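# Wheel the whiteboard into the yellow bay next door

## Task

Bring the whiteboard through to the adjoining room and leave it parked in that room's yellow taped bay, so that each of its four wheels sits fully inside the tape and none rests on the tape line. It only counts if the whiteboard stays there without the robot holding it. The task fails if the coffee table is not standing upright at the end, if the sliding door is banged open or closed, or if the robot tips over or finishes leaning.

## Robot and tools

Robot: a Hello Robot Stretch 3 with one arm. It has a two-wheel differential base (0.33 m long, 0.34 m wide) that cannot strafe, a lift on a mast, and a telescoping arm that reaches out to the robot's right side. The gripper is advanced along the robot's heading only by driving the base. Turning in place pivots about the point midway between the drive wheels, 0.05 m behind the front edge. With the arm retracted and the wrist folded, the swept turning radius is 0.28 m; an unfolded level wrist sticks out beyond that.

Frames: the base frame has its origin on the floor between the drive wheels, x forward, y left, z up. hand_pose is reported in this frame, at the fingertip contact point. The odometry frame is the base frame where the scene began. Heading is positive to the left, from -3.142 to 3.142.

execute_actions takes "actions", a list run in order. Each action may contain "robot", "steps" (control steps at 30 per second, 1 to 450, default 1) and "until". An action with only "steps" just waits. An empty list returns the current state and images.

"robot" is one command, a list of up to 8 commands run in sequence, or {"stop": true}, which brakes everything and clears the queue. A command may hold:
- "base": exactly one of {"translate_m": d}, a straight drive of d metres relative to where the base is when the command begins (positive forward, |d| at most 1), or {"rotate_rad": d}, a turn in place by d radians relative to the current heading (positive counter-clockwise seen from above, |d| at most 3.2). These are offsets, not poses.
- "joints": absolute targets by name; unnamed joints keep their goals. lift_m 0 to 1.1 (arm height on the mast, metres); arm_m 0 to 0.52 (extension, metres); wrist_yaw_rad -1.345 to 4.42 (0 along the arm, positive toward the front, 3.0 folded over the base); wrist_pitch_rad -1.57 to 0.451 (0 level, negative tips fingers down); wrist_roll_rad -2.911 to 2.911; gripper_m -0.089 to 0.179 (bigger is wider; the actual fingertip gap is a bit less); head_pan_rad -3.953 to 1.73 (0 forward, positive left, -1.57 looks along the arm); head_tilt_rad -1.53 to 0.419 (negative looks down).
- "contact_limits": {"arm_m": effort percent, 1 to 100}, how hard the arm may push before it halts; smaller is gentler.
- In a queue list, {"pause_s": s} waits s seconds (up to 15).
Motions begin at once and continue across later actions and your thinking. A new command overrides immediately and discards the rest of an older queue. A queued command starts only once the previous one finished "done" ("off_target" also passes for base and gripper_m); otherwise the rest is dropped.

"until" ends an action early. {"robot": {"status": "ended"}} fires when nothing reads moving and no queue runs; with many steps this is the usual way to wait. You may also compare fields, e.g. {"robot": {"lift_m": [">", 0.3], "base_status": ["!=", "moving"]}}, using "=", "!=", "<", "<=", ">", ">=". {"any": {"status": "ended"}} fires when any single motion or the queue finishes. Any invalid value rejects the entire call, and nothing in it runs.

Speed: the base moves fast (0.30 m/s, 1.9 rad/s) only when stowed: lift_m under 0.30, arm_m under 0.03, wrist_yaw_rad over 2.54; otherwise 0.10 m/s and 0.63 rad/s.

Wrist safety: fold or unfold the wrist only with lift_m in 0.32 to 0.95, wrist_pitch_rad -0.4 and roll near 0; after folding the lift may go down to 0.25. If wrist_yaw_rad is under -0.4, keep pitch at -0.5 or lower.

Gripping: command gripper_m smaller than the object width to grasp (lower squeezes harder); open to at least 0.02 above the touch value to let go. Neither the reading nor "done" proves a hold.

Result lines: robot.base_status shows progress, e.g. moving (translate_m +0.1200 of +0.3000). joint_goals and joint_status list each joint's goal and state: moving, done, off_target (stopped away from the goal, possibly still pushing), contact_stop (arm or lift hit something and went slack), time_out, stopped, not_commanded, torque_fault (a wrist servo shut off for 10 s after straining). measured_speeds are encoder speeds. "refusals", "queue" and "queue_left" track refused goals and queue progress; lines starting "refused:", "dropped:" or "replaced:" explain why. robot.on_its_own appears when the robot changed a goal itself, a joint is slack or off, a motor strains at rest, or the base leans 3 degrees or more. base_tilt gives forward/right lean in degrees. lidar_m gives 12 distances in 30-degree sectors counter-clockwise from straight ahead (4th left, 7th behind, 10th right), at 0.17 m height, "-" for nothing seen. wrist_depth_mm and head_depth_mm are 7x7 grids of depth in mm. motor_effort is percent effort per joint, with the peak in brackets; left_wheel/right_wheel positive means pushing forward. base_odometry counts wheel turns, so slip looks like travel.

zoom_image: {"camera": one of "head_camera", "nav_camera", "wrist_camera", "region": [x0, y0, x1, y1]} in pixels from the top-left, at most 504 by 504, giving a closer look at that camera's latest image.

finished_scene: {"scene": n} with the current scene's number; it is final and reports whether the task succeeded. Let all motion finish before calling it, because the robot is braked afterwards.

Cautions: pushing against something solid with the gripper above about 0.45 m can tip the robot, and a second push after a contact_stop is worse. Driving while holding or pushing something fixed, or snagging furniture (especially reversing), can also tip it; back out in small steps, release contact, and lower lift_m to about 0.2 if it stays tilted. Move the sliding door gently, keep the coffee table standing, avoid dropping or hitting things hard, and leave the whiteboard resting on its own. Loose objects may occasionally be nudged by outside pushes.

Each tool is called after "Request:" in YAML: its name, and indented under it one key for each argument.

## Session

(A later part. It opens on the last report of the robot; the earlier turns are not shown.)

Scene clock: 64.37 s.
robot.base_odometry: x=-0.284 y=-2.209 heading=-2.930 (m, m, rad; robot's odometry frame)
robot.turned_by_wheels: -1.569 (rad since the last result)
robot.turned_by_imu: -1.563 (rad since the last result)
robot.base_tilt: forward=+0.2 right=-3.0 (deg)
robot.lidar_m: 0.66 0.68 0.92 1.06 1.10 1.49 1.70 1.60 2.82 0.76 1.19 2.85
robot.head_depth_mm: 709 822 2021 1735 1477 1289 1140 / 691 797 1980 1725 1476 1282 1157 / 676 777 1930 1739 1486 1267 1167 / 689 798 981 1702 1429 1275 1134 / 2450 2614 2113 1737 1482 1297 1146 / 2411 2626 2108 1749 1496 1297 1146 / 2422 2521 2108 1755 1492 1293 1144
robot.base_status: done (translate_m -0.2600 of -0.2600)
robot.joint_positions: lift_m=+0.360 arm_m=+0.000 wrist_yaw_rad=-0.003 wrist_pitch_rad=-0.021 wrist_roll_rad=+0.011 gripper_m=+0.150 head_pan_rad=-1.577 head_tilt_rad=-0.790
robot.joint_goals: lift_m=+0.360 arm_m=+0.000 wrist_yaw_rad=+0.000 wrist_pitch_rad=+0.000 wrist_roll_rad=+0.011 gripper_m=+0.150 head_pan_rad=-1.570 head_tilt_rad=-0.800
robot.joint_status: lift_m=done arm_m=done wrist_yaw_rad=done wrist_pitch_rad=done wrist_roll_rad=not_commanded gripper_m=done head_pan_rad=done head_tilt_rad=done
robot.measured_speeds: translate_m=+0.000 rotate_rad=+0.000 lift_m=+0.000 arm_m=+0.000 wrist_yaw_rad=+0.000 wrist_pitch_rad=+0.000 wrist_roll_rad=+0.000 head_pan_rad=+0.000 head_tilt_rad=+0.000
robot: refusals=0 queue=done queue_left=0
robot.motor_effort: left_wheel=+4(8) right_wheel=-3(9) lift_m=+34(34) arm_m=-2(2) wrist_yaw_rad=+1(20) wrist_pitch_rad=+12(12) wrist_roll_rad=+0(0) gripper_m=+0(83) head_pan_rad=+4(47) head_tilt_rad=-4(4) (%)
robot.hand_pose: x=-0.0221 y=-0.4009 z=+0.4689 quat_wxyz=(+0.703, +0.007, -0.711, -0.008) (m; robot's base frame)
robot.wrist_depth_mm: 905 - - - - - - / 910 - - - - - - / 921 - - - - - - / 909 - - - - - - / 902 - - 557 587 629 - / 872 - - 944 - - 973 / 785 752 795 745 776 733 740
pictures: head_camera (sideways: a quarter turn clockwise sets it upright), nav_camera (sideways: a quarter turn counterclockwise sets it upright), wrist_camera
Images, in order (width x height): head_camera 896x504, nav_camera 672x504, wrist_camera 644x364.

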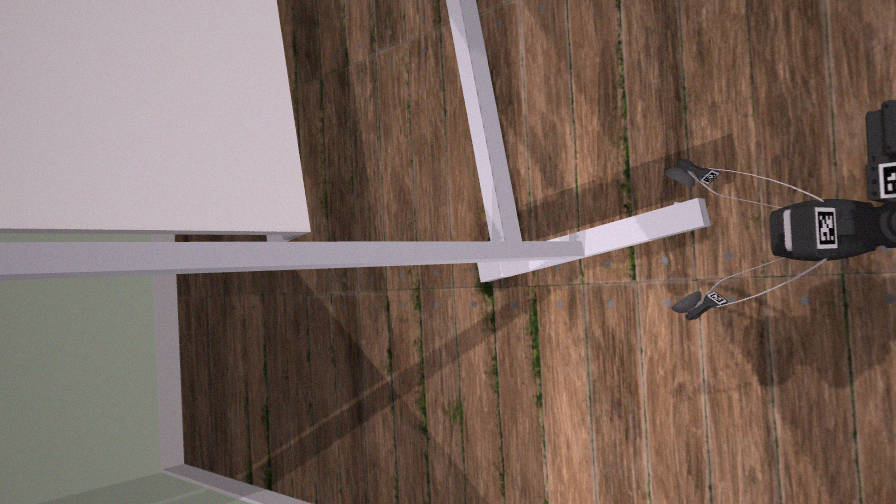

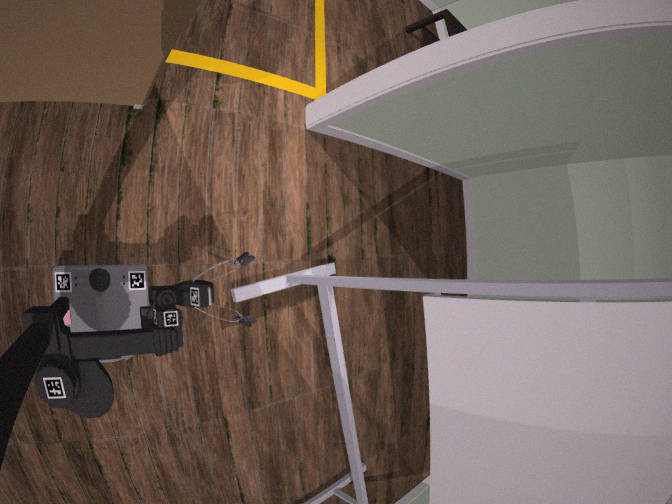

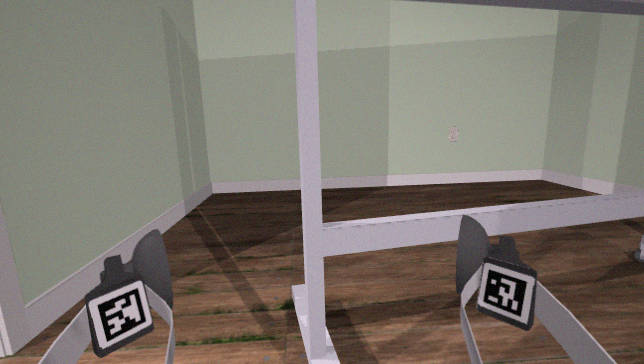

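Request:
execute_actions:
  actions:
    - {"robot":[{"joints":{"arm_m":0.395}},{"joints":{"gripper_m":0.0}},{"joints":{"arm_m":0.155},"base":{"translate_m":0.3}},{"joints":{"head_pan_rad":-2.1,"head_tilt_rad":-0.8}}],"steps":450,"until":{"robot":{"status":"ended"}}}

Scene clock: 75.70 s.
robot.base_odometry: x=-0.578 y=-2.272 heading=-2.930 (m, m, rad; robot's odometry frame)
robot.turned_by_wheels: +0.000 (rad since the last result)
robot.turned_by_imu: -0.004 (rad since the last result)
robot.base_tilt: forward=+0.1 right=-2.9 (deg)
robot.lidar_m: 0.36 0.37 0.50 1.07 1.10 1.50 2.01 1.57 2.81 0.52 1.03 0.37
robot.head_depth_mm: 995 2464 1923 1743 1486 1286 1148 / 841 1007 2078 1702 1488 1298 1145 / 730 852 2035 1649 1476 1294 1167 / 642 736 869 1741 1451 1303 1128 / 575 648 742 1739 1424 1346 1134 / 520 580 653 1622 1465 1236 1133 / 475 523 584 664 1460 1289 1149
robot.base_status: done (translate_m +0.3000 of +0.3000)
robot.joint_positions: lift_m=+0.360 arm_m=+0.155 wrist_yaw_rad=-0.193 wrist_pitch_rad=-0.021 wrist_roll_rad=+0.011 gripper_m=+0.001 head_pan_rad=-2.093 head_tilt_rad=-0.790
robot.joint_goals: lift_m=+0.360 arm_m=+0.155 wrist_yaw_rad=-0.185 wrist_pitch_rad=+0.000 wrist_roll_rad=+0.011 gripper_m=+0.000 head_pan_rad=-2.100 head_tilt_rad=-0.800
robot.joint_status: lift_m=done arm_m=done wrist_yaw_rad=done wrist_pitch_rad=done wrist_roll_rad=not_commanded gripper_m=done head_pan_rad=done head_tilt_rad=done
robot.measured_speeds: translate_m=+0.000 rotate_rad=+0.000 lift_m=+0.000 arm_m=+0.000 wrist_yaw_rad=+0.000 wrist_pitch_rad=+0.000 wrist_roll_rad=+0.000 head_pan_rad=+0.000 head_tilt_rad=+0.000
robot: refusals=0 queue=done queue_left=0
robot.on_its_own: wrist_yaw_rad is held at -0.185, not at your +0.000, by its stall guard, which is not easing now
robot.motor_effort: left_wheel=-1(23) right_wheel=+4(26) lift_m=+34(34) arm_m=-3(6) wrist_yaw_rad=+5(39) wrist_pitch_rad=+12(12) wrist_roll_rad=+0(0) gripper_m=-17(87) head_pan_rad=-4(40) head_tilt_rad=-4(5) (%)
robot.hand_pose: x=-0.0705 y=-0.5513 z=+0.4688 quat_wxyz=(+0.699, -0.061, -0.708, -0.075) (m; robot's base frame)
robot.wrist_depth_mm: 819 - - 111 - - - / 782 - - 114 - - - / 780 - - 118 - - - / 761 - - 123 - - - / 756 - - 128 - - - / 747 - - 132 - 973 352 / 704 789 750 136 757 268 688
pictures: head_camera (sideways: a quarter turn clockwise sets it upright), nav_camera (sideways: a quarter turn counterclockwise sets it upright), wrist_camera
Images, in order (width x height): head_camera 896x504, nav_camera 672x504, wrist_camera 644x364.

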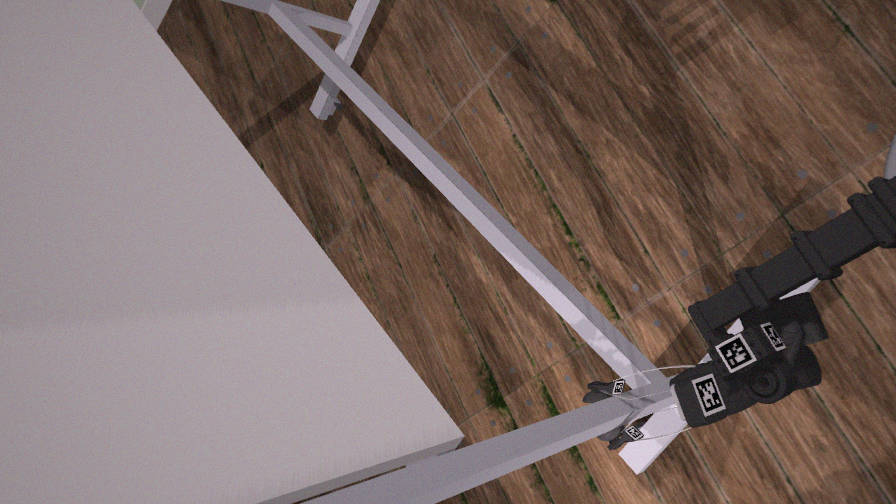

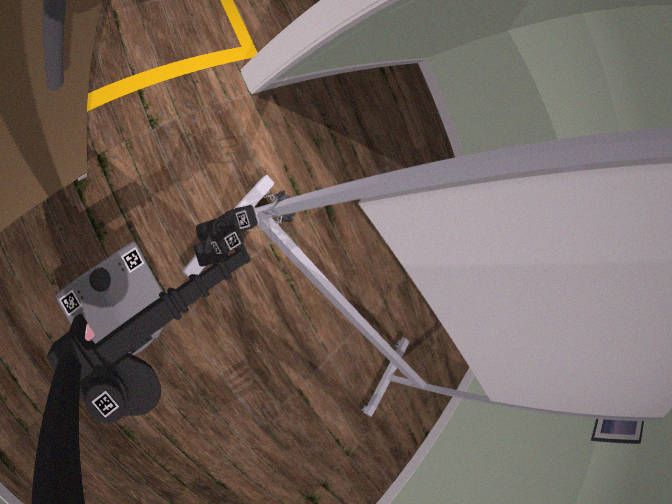

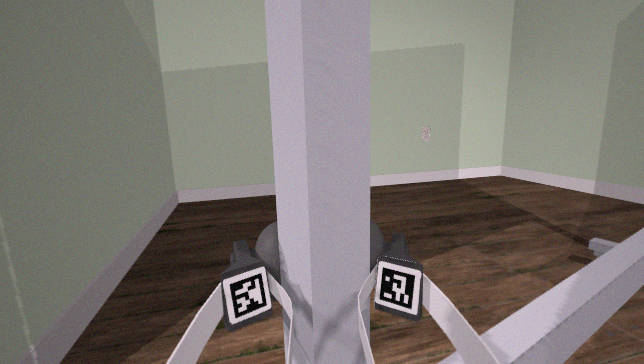

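Request:
execute_actions:
  actions:
    - {"robot":[{"joints":{"gripper_m":0.15}},{"joints":{"arm_m":0.0,"wrist_yaw_rad":0}},{"base":{"rotate_rad":0.08}},{"base":{"translate_m":-1.0},"joints":{"head_pan_rad":-1.57}},{"base":{"translate_m":-0.24},"joints":{"arm_m":0.25}},{"base":{"rotate_rad":-0.08}}],"steps":900,"until":{"robot":{"status":"ended"}}}

Request:
execute_actions:
  actions:
    - {"robot":[{"joints":{"gripper_m":0.15}},{"joints":{"arm_m":0.0,"wrist_yaw_rad":0}},{"base":{"rotate_rad":0.08}},{"base":{"translate_m":-1.0},"joints":{"head_pan_rad":-1.57}},{"base":{"translate_m":-0.24},"joints":{"arm_m":0.25}},{"base":{"rotate_rad":-0.08}}],"steps":450,"until":{"robot":{"status":"ended"}}}
    - {"steps":450,"until":{"robot":{"status":"ended"}}}

action 0: "steps" must be a whole number from 1 to 450, written without a decimal point, got 900

Scene clock: 97.57 s.
robot.base_odometry: x=+0.610 y=-1.915 heading=-2.930 (m, m, rad; robot's odometry frame)
robot.turned_by_wheels: +0.000 (rad since the last result)
robot.turned_by_imu: -0.004 (rad since the last result)
robot.base_tilt: forward=+0.0 right=-2.9 (deg)
robot.lidar_m: 1.60 1.65 1.20 1.15 1.19 0.79 0.78 1.11 1.51 0.82 2.37 1.23
robot.head_depth_mm: 2435 2587 2097 1716 1487 1293 1135 / 2394 2584 2098 1721 1485 1294 1148 / 2396 2571 2101 1729 1478 1244 1144 / 713 827 1058 1625 1459 1276 1142 / 688 783 1947 1736 1456 1303 1149 / 664 753 869 1751 1430 1302 1149 / 642 724 831 1750 1433 1291 1153
robot.base_status: done (rotate_rad -0.0798 of -0.0800)
robot.joint_positions: lift_m=+0.360 arm_m=+0.250 wrist_yaw_rad=-0.001 wrist_pitch_rad=-0.020 wrist_roll_rad=+0.011 gripper_m=+0.150 head_pan_rad=-1.577 head_tilt_rad=-0.790
robot.joint_goals: lift_m=+0.360 arm_m=+0.250 wrist_yaw_rad=+0.000 wrist_pitch_rad=+0.000 wrist_roll_rad=+0.011 gripper_m=+0.150 head_pan_rad=-1.570 head_tilt_rad=-0.800
robot.joint_status: lift_m=done arm_m=done wrist_yaw_rad=done wrist_pitch_rad=done wrist_roll_rad=not_commanded gripper_m=done head_pan_rad=done head_tilt_rad=done
robot.measured_speeds: translate_m=+0.000 rotate_rad=+0.000 lift_m=+0.000 arm_m=+0.000 wrist_yaw_rad=+0.000 wrist_pitch_rad=+0.000 wrist_roll_rad=+0.000 head_pan_rad=+0.000 head_tilt_rad=+0.000
robot: refusals=0 queue=done queue_left=0
robot.motor_effort: left_wheel=+4(9) right_wheel=-3(3) lift_m=+34(34) arm_m=+3(3) wrist_yaw_rad=+0(5) wrist_pitch_rad=+11(12) wrist_roll_rad=+0(1) gripper_m=+1(83) head_pan_rad=+4(38) head_tilt_rad=-4(5) (%)
robot.hand_pose: x=-0.0217 y=-0.6504 z=+0.4692 quat_wxyz=(+0.703, +0.007, -0.711, -0.008) (m; robot's base frame)
robot.wrist_depth_mm: - - - - - - - / - - - - - - - / - - - - - - - / - - - - - - - / - - - - - - - / - - - 352 - - 986 / 832 289 312 367 768 717 731
pictures: head_camera (sideways: a quarter turn clockwise sets it upright), nav_camera (sideways: a quarter turn counterclockwise sets it upright), wrist_camera
Images, in order (width x height): head_camera 896x504, nav_camera 672x504, wrist_camera 644x364.

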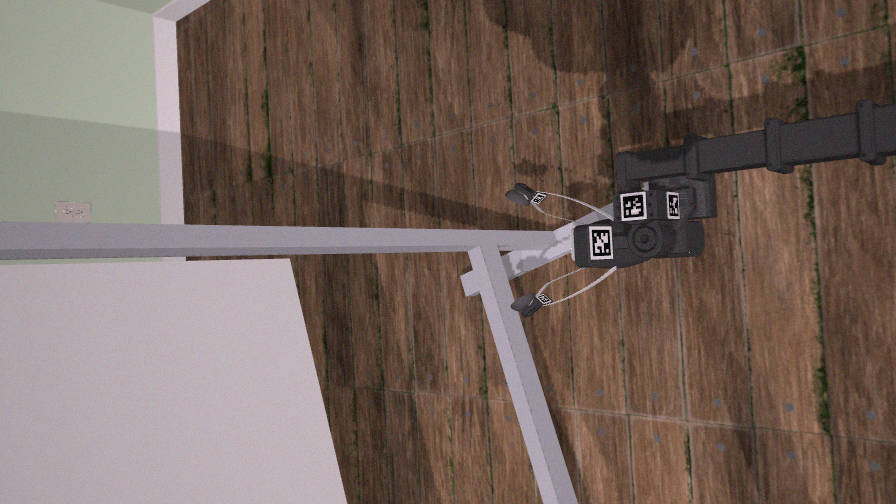

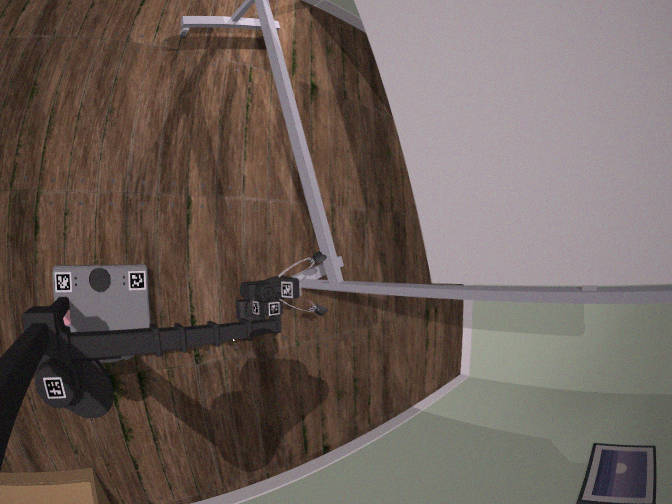

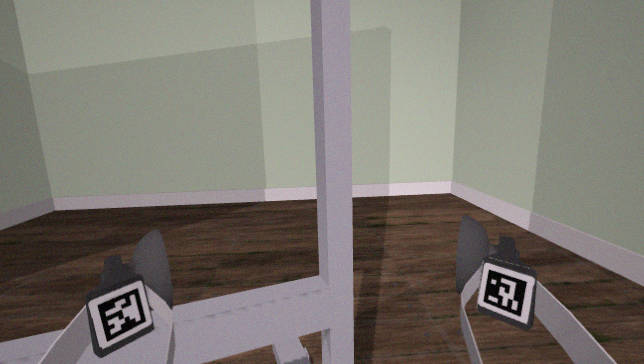

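Request:
execute_actions:
  actions:
    - {"robot":[{"joints":{"arm_m":0.455}},{"joints":{"gripper_m":0.0}},{"joints":{"arm_m":0.08}},{"joints":{"head_pan_rad":-0.7,"head_tilt_rad":-0.8}}],"steps":450,"until":{"robot":{"status":"ended"}}}

Scene clock: 107.00 s.
robot.base_odometry: x=+0.610 y=-1.915 heading=-2.930 (m, m, rad; robot's odometry frame)
robot.turned_by_wheels: +0.000 (rad since the last result)
robot.turned_by_imu: -0.002 (rad since the last result)
robot.base_tilt: forward=+0.1 right=-2.9 (deg)
robot.lidar_m: 1.59 1.65 1.20 1.15 1.19 0.79 0.79 1.11 1.51 0.45 2.38 1.29
robot.head_depth_mm: 420 467 526 600 1481 1287 1147 / 455 510 581 673 1482 1244 1143 / 495 561 648 1656 1479 1268 1146 / 543 623 732 1742 1428 1292 1149 / 602 701 843 1736 1455 1296 1147 / 672 803 2012 1665 1493 1301 1154 / 765 935 2116 1660 1488 1301 1152
robot.base_status: done (rotate_rad -0.0799 of -0.0800)
robot.joint_positions: lift_m=+0.360 arm_m=+0.081 wrist_yaw_rad=-0.071 wrist_pitch_rad=-0.023 wrist_roll_rad=+0.011 gripper_m=+0.001 head_pan_rad=-0.707 head_tilt_rad=-0.790
robot.joint_goals: lift_m=+0.360 arm_m=+0.080 wrist_yaw_rad=-0.071 wrist_pitch_rad=+0.000 wrist_roll_rad=+0.011 gripper_m=+0.000 head_pan_rad=-0.700 head_tilt_rad=-0.800
robot.joint_status: lift_m=done arm_m=done wrist_yaw_rad=done wrist_pitch_rad=done wrist_roll_rad=not_commanded gripper_m=done head_pan_rad=done head_tilt_rad=done
robot.measured_speeds: translate_m=+0.000 rotate_rad=+0.000 lift_m=+0.000 arm_m=+0.000 wrist_yaw_rad=+0.000 wrist_pitch_rad=+0.000 wrist_roll_rad=+0.000 head_pan_rad=+0.000 head_tilt_rad=+0.000
robot: refusals=0 queue=done queue_left=0
robot.on_its_own: wrist_yaw_rad is held at -0.071, not at your +0.000, by its stall guard, which is not easing now
robot.motor_effort: left_wheel=+3(19) right_wheel=-2(20) lift_m=+34(34) arm_m=-4(6) wrist_yaw_rad=+0(32) wrist_pitch_rad=+13(13) wrist_roll_rad=+0(0) gripper_m=-14(93) head_pan_rad=+4(46) head_tilt_rad=-4(3) (%)
robot.hand_pose: x=-0.0395 y=-0.4805 z=+0.4683 quat_wxyz=(+0.703, -0.017, -0.711, -0.033) (m; robot's base frame)
robot.wrist_depth_mm: - - - 109 - - - / - - - 113 - - - / - - - 116 - - - / - - - 120 - - - / - - - 124 - - - / - - - 129 - 978 944 / 798 782 755 134 753 762 743
pictures: head_camera (sideways: a quarter turn clockwise sets it upright), nav_camera (sideways: a quarter turn counterclockwise sets it upright), wrist_camera
Images, in order (width x height): head_camera 896x504, nav_camera 672x504, wrist_camera 644x364.

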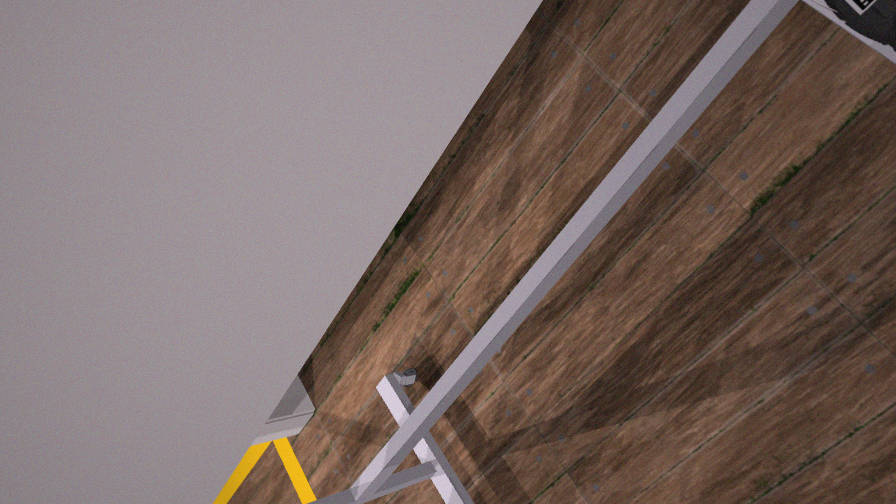

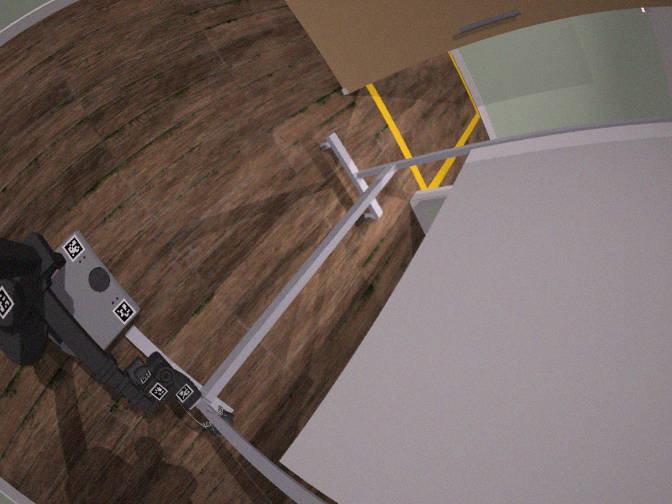

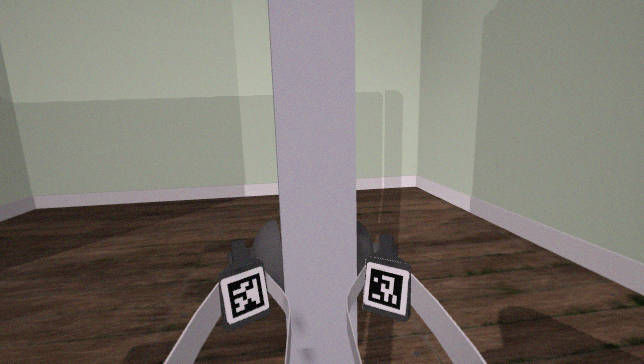

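Request:
execute_actions:
  actions:
    - {"robot":{"base":{"translate_m":0.35},"joints":{"head_pan_rad":-0.35,"head_tilt_rad":-0.7}},"steps":450,"until":{"robot":{"status":"ended"}}}

Scene clock: 111.83 s.
robot.base_odometry: x=+0.268 y=-1.989 heading=-2.930 (m, m, rad; robot's odometry frame)
robot.turned_by_wheels: +0.000 (rad since the last result)
robot.turned_by_imu: -0.002 (rad since the last result)
robot.base_tilt: forward=+0.1 right=-3.0 (deg)
robot.lidar_m: 1.24 1.29 1.20 1.15 1.19 1.43 1.13 1.47 1.99 0.44 1.88 1.24
robot.head_depth_mm: 553 598 650 711 1569 1341 1158 / 635 691 766 1792 1581 1289 1176 / 742 822 933 1885 1504 1345 1176 / 893 1014 2311 1720 1578 1352 1179 / 3005 2972 2324 1892 1587 1358 1178 / 2972 3170 2415 1901 1592 1353 1190 / 2871 3057 2415 1544 1586 1361 1189
robot.base_status: done (translate_m +0.3500 of +0.3500)
robot.joint_positions: lift_m=+0.360 arm_m=+0.080 wrist_yaw_rad=-0.252 wrist_pitch_rad=-0.023 wrist_roll_rad=+0.011 gripper_m=+0.001 head_pan_rad=-0.357 head_tilt_rad=-0.704
robot.joint_goals: lift_m=+0.360 arm_m=+0.080 wrist_yaw_rad=-0.223 wrist_pitch_rad=+0.000 wrist_roll_rad=+0.011 gripper_m=+0.000 head_pan_rad=-0.350 head_tilt_rad=-0.700
robot.joint_status: lift_m=done arm_m=done wrist_yaw_rad=done wrist_pitch_rad=done wrist_roll_rad=not_commanded gripper_m=done head_pan_rad=done head_tilt_rad=done
robot.measured_speeds: translate_m=+0.000 rotate_rad=+0.000 lift_m=+0.000 arm_m=+0.000 wrist_yaw_rad=+0.000 wrist_pitch_rad=+0.000 wrist_roll_rad=+0.000 head_pan_rad=+0.000 head_tilt_rad=+0.000
robot: refusals=0 queue=done queue_left=0
robot.on_its_own: wrist_yaw_rad is held at -0.223, not at your +0.000, by its stall guard, which is still easing
robot.motor_effort: left_wheel=-3(13) right_wheel=+6(22) lift_m=+34(34) arm_m=-2(4) wrist_yaw_rad=+17(50) wrist_pitch_rad=+13(13) wrist_roll_rad=+0(0) gripper_m=-17(22) head_pan_rad=+4(31) head_tilt_rad=+3(14) (%)
robot.hand_pose: x=-0.0852 y=-0.4728 z=+0.4682 quat_wxyz=(+0.697, -0.081, -0.706, -0.097) (m; robot's base frame)
robot.wrist_depth_mm: - - - 110 - - - / - - - 113 - - - / - - - 116 - - - / - - - 121 - - - / - - - 125 - - - / - - - 129 - 974 965 / 786 803 753 133 743 772 750
pictures: head_camera (sideways: a quarter turn clockwise sets it upright), nav_camera (sideways: a quarter turn counterclockwise sets it upright), wrist_camera
Images, in order (width x height): head_camera 896x504, nav_camera 672x504, wrist_camera 644x364.

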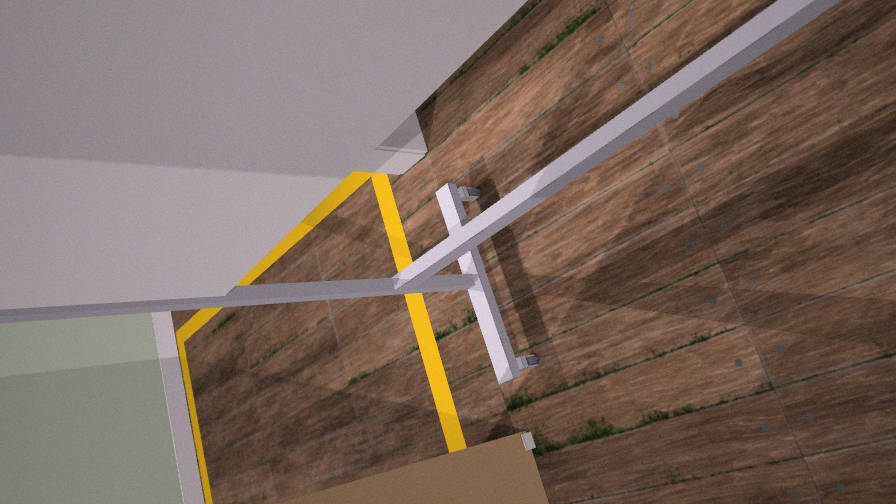

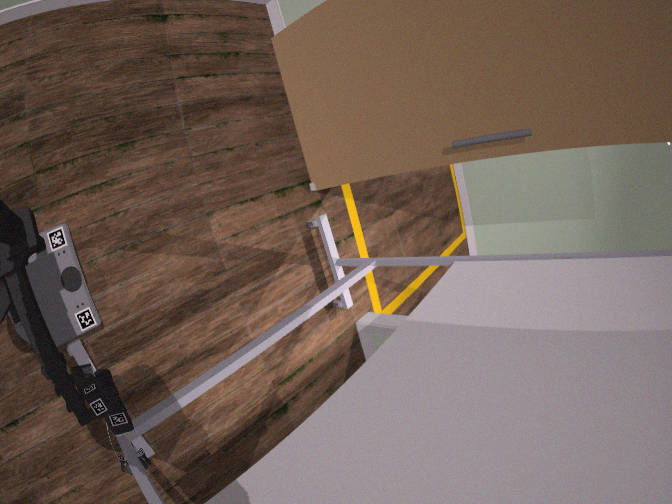

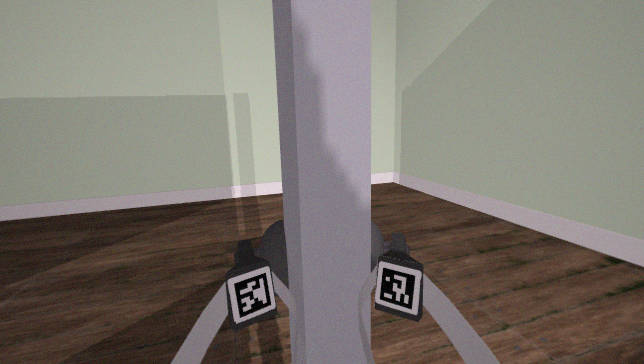

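Request:
execute_actions:
  actions:
    - {"robot":[{"joints":{"gripper_m":0.15}},{"joints":{"arm_m":0.0,"wrist_pitch_rad":-0.4}},{"base":{"translate_m":-0.3},"joints":{"gripper_m":0.03}},{"joints":{"wrist_yaw_rad":3.0},"base":{"translate_m":-0.2}},{"joints":{"lift_m":0.27}},{"base":{"rotate_rad":-1.57}},{"base":{"translate_m":0.455}},{"base":{"rotate_rad":1.57},"joints":{"head_pan_rad":0,"head_tilt_rad":-0.9}}],"steps":450,"until":{"robot":{"status":"ended"}}}
    - {"steps":450,"until":{"robot":{"status":"ended"}}}
    - {"robot":[{"base":{"translate_m":0.28}},{"joints":{"lift_m":0.32}},{"base":{"translate_m":0.5}}],"steps":450,"until":{"robot":{"status":"ended"}}}

Scene clock: 142.43 s.
robot.base_odometry: x=-0.102 y=-1.603 heading=-2.929 (m, m, rad; robot's odometry frame)
robot.turned_by_wheels: +0.001 (rad since the last result)
robot.turned_by_imu: -0.018 (rad since the last result)
robot.base_tilt: forward=-0.1 right=-2.9 (deg)
robot.lidar_m: 3.18 1.06 1.35 1.62 1.67 1.54 1.69 1.74 2.25 2.15 1.51 1.09
robot.head_depth_mm: - - - - 1363 1242 1117 / - - - - - 1224 1117 / - - - - - - 1087 / - - - - - - - / - - - - - - - / - - - - - - 1083 / - - - - - - 1109
robot.base_status: done (translate_m +0.5000 of +0.5000)
robot.joint_positions: lift_m=+0.320 arm_m=+0.000 wrist_yaw_rad=+2.999 wrist_pitch_rad=-0.415 wrist_roll_rad=+0.011 gripper_m=+0.030 head_pan_rad=+0.005 head_tilt_rad=-0.895
robot.joint_goals: lift_m=+0.320 arm_m=+0.000 wrist_yaw_rad=+3.000 wrist_pitch_rad=-0.400 wrist_roll_rad=+0.011 gripper_m=+0.030 head_pan_rad=+0.000 head_tilt_rad=-0.900
robot.joint_status: lift_m=done arm_m=done wrist_yaw_rad=done wrist_pitch_rad=done wrist_roll_rad=not_commanded gripper_m=done head_pan_rad=done head_tilt_rad=done
robot.measured_speeds: translate_m=+0.000 rotate_rad=+0.000 lift_m=+0.000 arm_m=+0.000 wrist_yaw_rad=+0.000 wrist_pitch_rad=+0.000 wrist_roll_rad=+0.000 head_pan_rad=+0.000 head_tilt_rad=+0.000
robot: refusals=0 queue=done queue_left=0
robot.motor_effort: left_wheel=+9(40) right_wheel=-1(18) lift_m=+34(36) arm_m=-2(1) wrist_yaw_rad=+0(17) wrist_pitch_rad=+9(12) wrist_roll_rad=+0(1) gripper_m=+0(81) head_pan_rad=-3(31) head_tilt_rad=-2(22) (%)
robot.hand_pose: x=+0.0108 y=+0.0772 z=+0.3329 quat_wxyz=(+0.196, +0.704, +0.095, +0.676) (m; robot's base frame)
robot.wrist_depth_mm: - - - - - - 62 / - - - - - - 63 / - - - - - - 64 / 810 804 813 791 795 776 66 / 651 658 670 651 654 94 67 / 534 542 - 513 554 96 69 / 461 482 - - 445 99 78
pictures: head_camera (sideways: a quarter turn clockwise sets it upright), nav_camera (sideways: a quarter turn counterclockwise sets it upright), wrist_camera
Images, in order (width x height): head_camera 896x504, nav_camera 672x504, wrist_camera 644x364.

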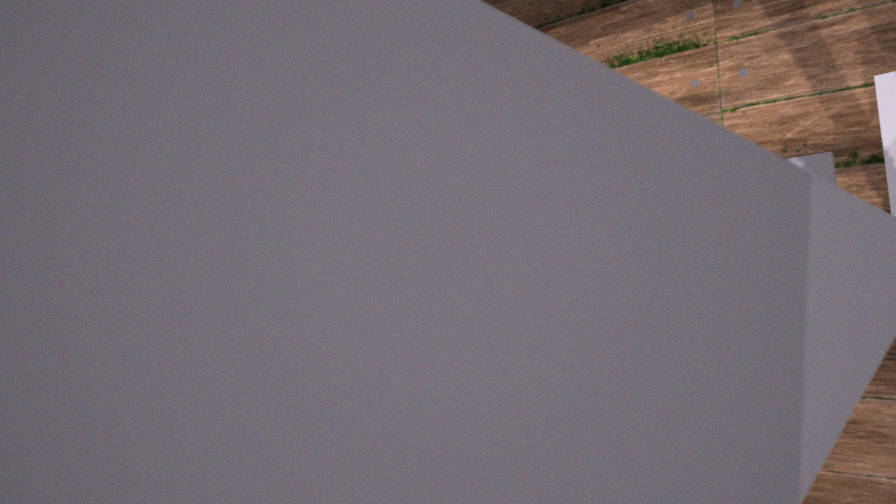

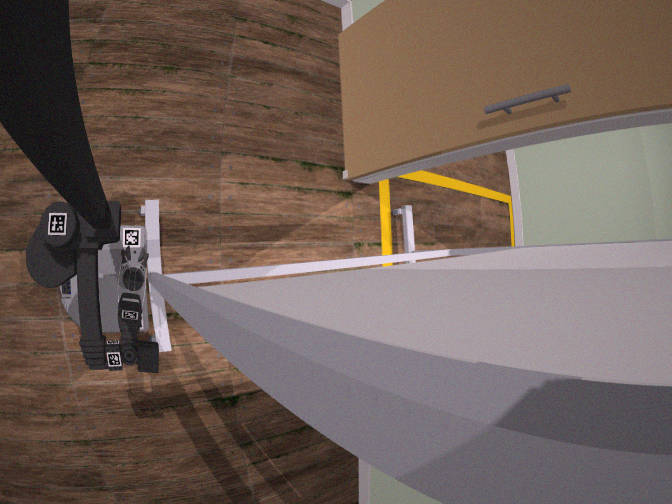

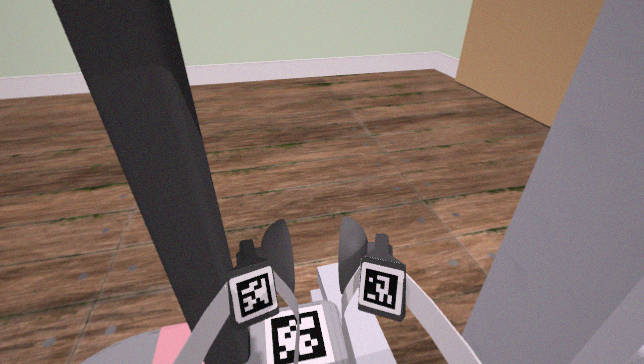

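Request:
execute_actions:
  actions:
    - {"robot":{"base":{"translate_m":0.5},"joints":{"head_pan_rad":0.5}},"steps":450,"until":{"robot":{"status":"ended"}}}

Scene clock: 148.57 s.
robot.base_odometry: x=-0.591 y=-1.708 heading=-2.930 (m, m, rad; robot's odometry frame)
robot.turned_by_wheels: +0.000 (rad since the last result)
robot.turned_by_imu: -0.001 (rad since the last result)
robot.base_tilt: forward=-0.1 right=-3.0 (deg)
robot.lidar_m: 2.65 0.65 0.66 1.63 1.68 2.00 2.19 2.25 2.23 2.14 0.78 0.65
robot.head_depth_mm: 2326 2268 - - - - - / 2452 2191 1809 1626 - - - / 2532 2189 1836 1572 1393 1272 - / 2557 2199 1844 1586 1394 1244 1121 / 2602 2194 1799 1281 1351 1253 1124 / 680 746 836 998 1324 1252 1128 / 583 654 796 1066 1379 1243 1123
robot.base_status: done (translate_m +0.5000 of +0.5000)
robot.joint_positions: lift_m=+0.320 arm_m=+0.000 wrist_yaw_rad=+2.999 wrist_pitch_rad=-0.415 wrist_roll_rad=+0.011 gripper_m=+0.030 head_pan_rad=+0.494 head_tilt_rad=-0.896
robot.joint_goals: lift_m=+0.320 arm_m=+0.000 wrist_yaw_rad=+3.000 wrist_pitch_rad=-0.400 wrist_roll_rad=+0.011 gripper_m=+0.030 head_pan_rad=+0.500 head_tilt_rad=-0.900
robot.joint_status: lift_m=done arm_m=done wrist_yaw_rad=done wrist_pitch_rad=done wrist_roll_rad=not_commanded gripper_m=done head_pan_rad=done head_tilt_rad=done
robot.measured_speeds: translate_m=+0.000 rotate_rad=+0.000 lift_m=+0.000 arm_m=+0.000 wrist_yaw_rad=+0.000 wrist_pitch_rad=+0.000 wrist_roll_rad=+0.000 head_pan_rad=+0.000 head_tilt_rad=+0.000
robot: refusals=0 queue=done queue_left=0
robot.motor_effort: left_wheel=+5(24) right_wheel=+2(3) lift_m=+34(34) arm_m=-2(1) wrist_yaw_rad=+1(0) wrist_pitch_rad=+9(9) wrist_roll_rad=+0(0) gripper_m=+0(0) head_pan_rad=+3(40) head_tilt_rad=-1(1) (%)
robot.hand_pose: x=+0.0108 y=+0.0772 z=+0.3329 quat_wxyz=(+0.196, +0.704, +0.095, +0.676) (m; robot's base frame)
robot.wrist_depth_mm: - - - - 902 589 61 / - - - - 951 613 62 / - - - - 974 645 64 / 799 795 815 811 819 691 65 / 653 640 674 655 652 93 67 / 545 536 - 516 554 95 69 / 463 476 - - 450 98 78
pictures: head_camera (sideways: a quarter turn clockwise sets it upright), nav_camera (sideways: a quarter turn counterclockwise sets it upright), wrist_camera
Images, in order (width x height): head_camera 896x504, nav_camera 672x504, wrist_camera 644x364.

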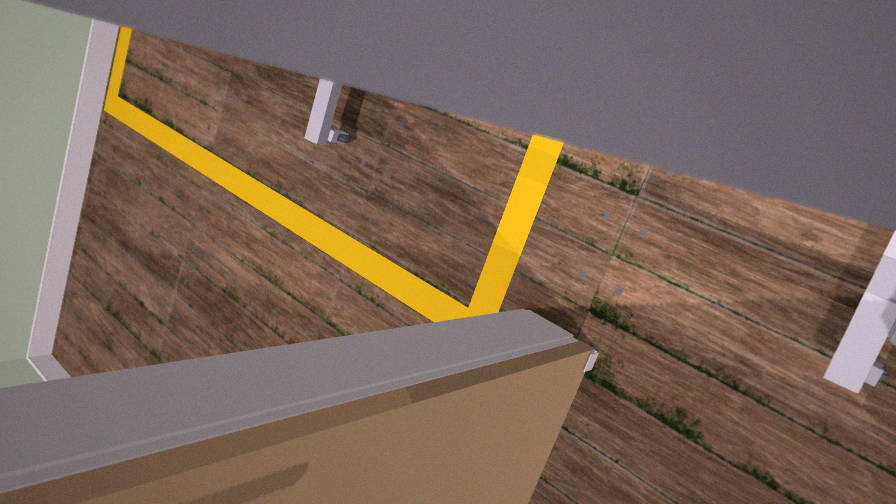

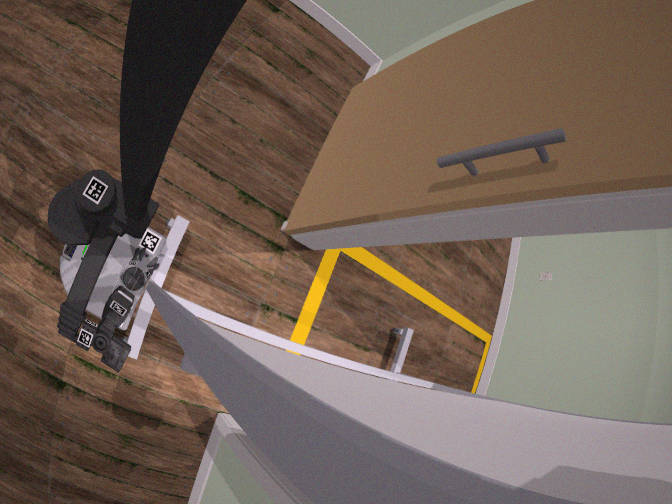

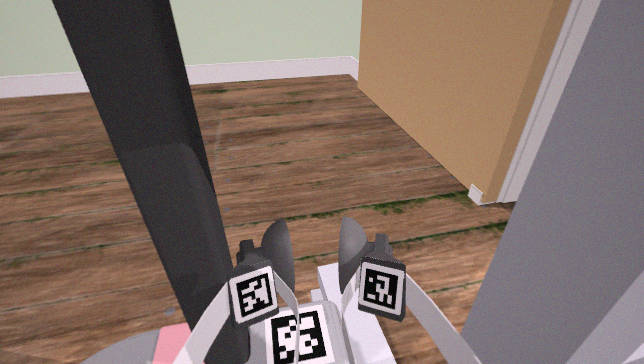

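Request:
execute_actions:
  actions:
    - {"robot":{"base":{"rotate_rad":0.04},"joints":{"head_pan_rad":-0.5}},"steps":450,"until":{"robot":{"status":"ended"}}}

Scene clock: 150.07 s.
robot.base_odometry: x=-0.591 y=-1.708 heading=-2.890 (m, m, rad; robot's odometry frame)
robot.turned_by_wheels: +0.040 (rad since the last result)
robot.turned_by_imu: +0.039 (rad since the last result)
robot.base_tilt: forward=+0.0 right=-2.9 (deg)
robot.lidar_m: 2.66 0.65 0.68 1.63 1.70 2.01 2.19 2.29 2.21 1.98 0.74 0.65
robot.head_depth_mm: 657 794 1011 1390 1388 1239 1122 / 608 732 911 1202 1392 1240 1143 / 590 690 824 1059 1346 1236 1114 / 2544 2081 1772 1529 1371 1246 1093 / 2548 2200 1846 1585 1393 501 466 / 2497 2197 1848 1590 563 511 - / 2375 2202 1844 641 568 - -
robot.base_status: done (rotate_rad +0.0399 of +0.0400)
robot.joint_positions: lift_m=+0.320 arm_m=+0.000 wrist_yaw_rad=+2.999 wrist_pitch_rad=-0.415 wrist_roll_rad=+0.011 gripper_m=+0.030 head_pan_rad=-0.493 head_tilt_rad=-0.898
robot.joint_goals: lift_m=+0.320 arm_m=+0.000 wrist_yaw_rad=+3.000 wrist_pitch_rad=-0.400 wrist_roll_rad=+0.011 gripper_m=+0.030 head_pan_rad=-0.500 head_tilt_rad=-0.900
robot.joint_status: lift_m=done arm_m=done wrist_yaw_rad=done wrist_pitch_rad=done wrist_roll_rad=not_commanded gripper_m=done head_pan_rad=done head_tilt_rad=done
robot.measured_speeds: translate_m=+0.000 rotate_rad=+0.000 lift_m=+0.000 arm_m=+0.000 wrist_yaw_rad=+0.000 wrist_pitch_rad=+0.000 wrist_roll_rad=+0.000 head_pan_rad=+0.000 head_tilt_rad=+0.000
robot: refusals=0 queue=done queue_left=0
robot.motor_effort: left_wheel=-3(6) right_wheel=+2(6) lift_m=+34(34) arm_m=-2(1) wrist_yaw_rad=+0(1) wrist_pitch_rad=+9(9) wrist_roll_rad=+0(0) gripper_m=+0(0) head_pan_rad=-4(52) head_tilt_rad=-1(1) (%)
robot.hand_pose: x=+0.0108 y=+0.0772 z=+0.3329 quat_wxyz=(+0.196, +0.704, +0.095, +0.676) (m; robot's base frame)
robot.wrist_depth_mm: - - - - 981 614 505 / - - - - - 620 63 / - - - - 956 649 64 / 815 833 811 807 806 690 65 / 651 650 680 665 649 630 67 / 550 537 - 541 556 96 68 / 465 478 - - 436 98 70
pictures: head_camera (sideways: a quarter turn clockwise sets it upright), nav_camera (sideways: a quarter turn counterclockwise sets it upright), wrist_camera
Images, in order (width x height): head_camera 896x504, nav_camera 672x504, wrist_camera 644x364.

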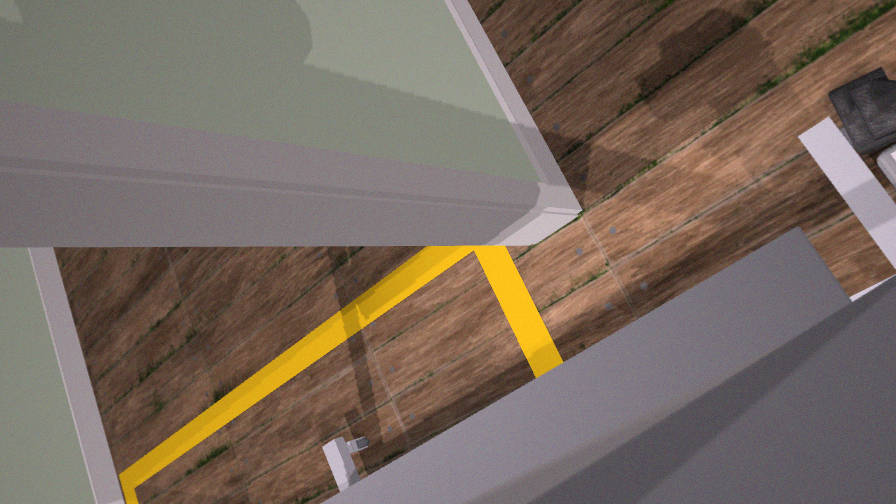

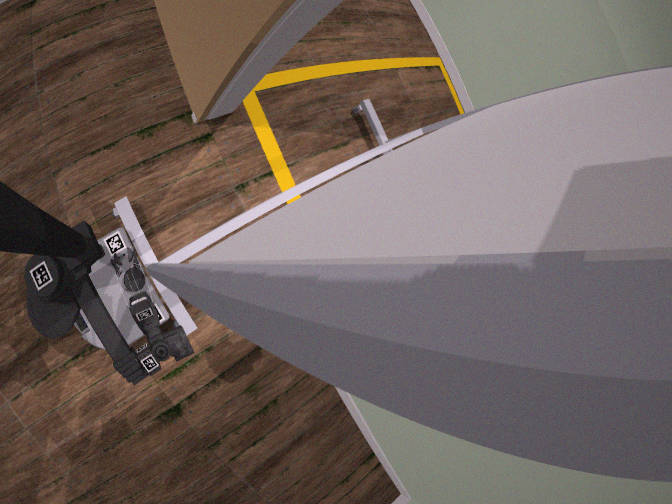

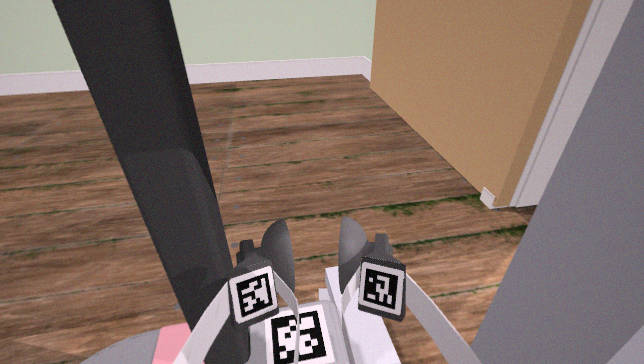

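Request:
execute_actions:
  actions:
    - {"robot":{"base":{"translate_m":0.9}},"steps":450,"until":{"robot":{"status":"ended"}}}
    - {"robot":{"base":{"translate_m":-0.25}},"steps":450,"until":{"robot":{"status":"ended"}}}

Scene clock: 164.07 s.
robot.base_odometry: x=-1.220 y=-1.870 heading=-2.890 (m, m, rad; robot's odometry frame)
robot.turned_by_wheels: +0.000 (rad since the last result)
robot.turned_by_imu: -0.008 (rad since the last result)
robot.base_tilt: forward=+0.0 right=-3.0 (deg)
robot.lidar_m: 0.30 2.00 1.68 0.43 0.45 2.34 2.77 2.95 0.40 0.38 1.87 1.99
robot.head_depth_mm: 2480 2106 1822 1579 1376 1235 1089 / 2410 2154 1833 1580 1391 1236 1147 / 2250 2183 1833 1581 1393 1244 1120 / 2120 2183 1830 1583 1391 1186 1126 / 1986 2145 1835 1588 1388 1247 1123 / 1876 2081 1832 1577 1347 1194 1092 / 1771 2040 1808 640 527 1249 1081
robot.base_status: done (translate_m -0.2500 of -0.2500)
robot.joint_positions: lift_m=+0.320 arm_m=+0.000 wrist_yaw_rad=+2.999 wrist_pitch_rad=-0.415 wrist_roll_rad=+0.011 gripper_m=+0.030 head_pan_rad=-0.507 head_tilt_rad=-0.902
robot.joint_goals: lift_m=+0.320 arm_m=+0.000 wrist_yaw_rad=+3.000 wrist_pitch_rad=-0.400 wrist_roll_rad=+0.011 gripper_m=+0.030 head_pan_rad=-0.500 head_tilt_rad=-0.900
robot.joint_status: lift_m=done arm_m=done wrist_yaw_rad=done wrist_pitch_rad=done wrist_roll_rad=not_commanded gripper_m=done head_pan_rad=done head_tilt_rad=done
robot.measured_speeds: translate_m=+0.000 rotate_rad=+0.000 lift_m=+0.000 arm_m=+0.000 wrist_yaw_rad=+0.000 wrist_pitch_rad=+0.000 wrist_roll_rad=+0.000 head_pan_rad=+0.000 head_tilt_rad=+0.000
robot: refusals=0 queue=done queue_left=0
robot.motor_effort: left_wheel=+0(43) right_wheel=+1(15) lift_m=+34(34) arm_m=-2(2) wrist_yaw_rad=+1(0) wrist_pitch_rad=+9(9) wrist_roll_rad=+0(1) gripper_m=+0(0) head_pan_rad=+4(14) head_tilt_rad=+1(3) (%)
robot.hand_pose: x=+0.0108 y=+0.0772 z=+0.3329 quat_wxyz=(+0.196, +0.704, +0.095, +0.676) (m; robot's base frame)
robot.wrist_depth_mm: - - 406 - - - - / - - 444 - - - - / - - 483 - - - - / 811 800 540 815 820 801 783 / 653 664 601 654 637 641 642 / 539 544 - 540 559 473 538 / 464 475 - - 461 456 363
pictures: head_camera (sideways: a quarter turn clockwise sets it upright), nav_camera (sideways: a quarter turn counterclockwise sets it upright), wrist_camera
Images, in order (width x height): head_camera 896x504, nav_camera 672x504, wrist_camera 644x364.

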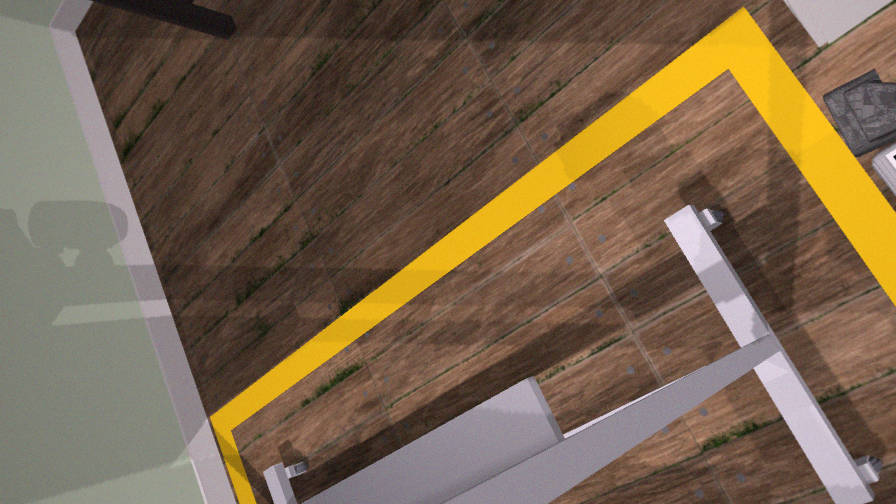

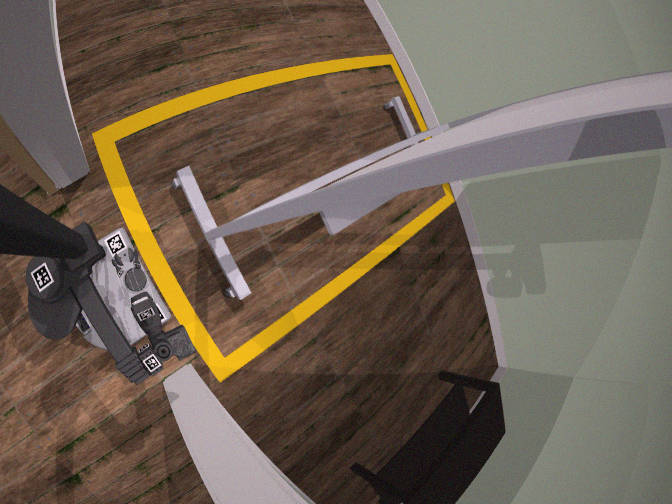

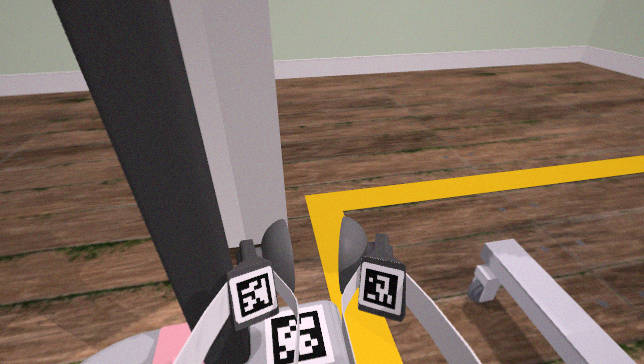

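Request:
finished_scene:
  scene: 1

The scene is finished: the task was done.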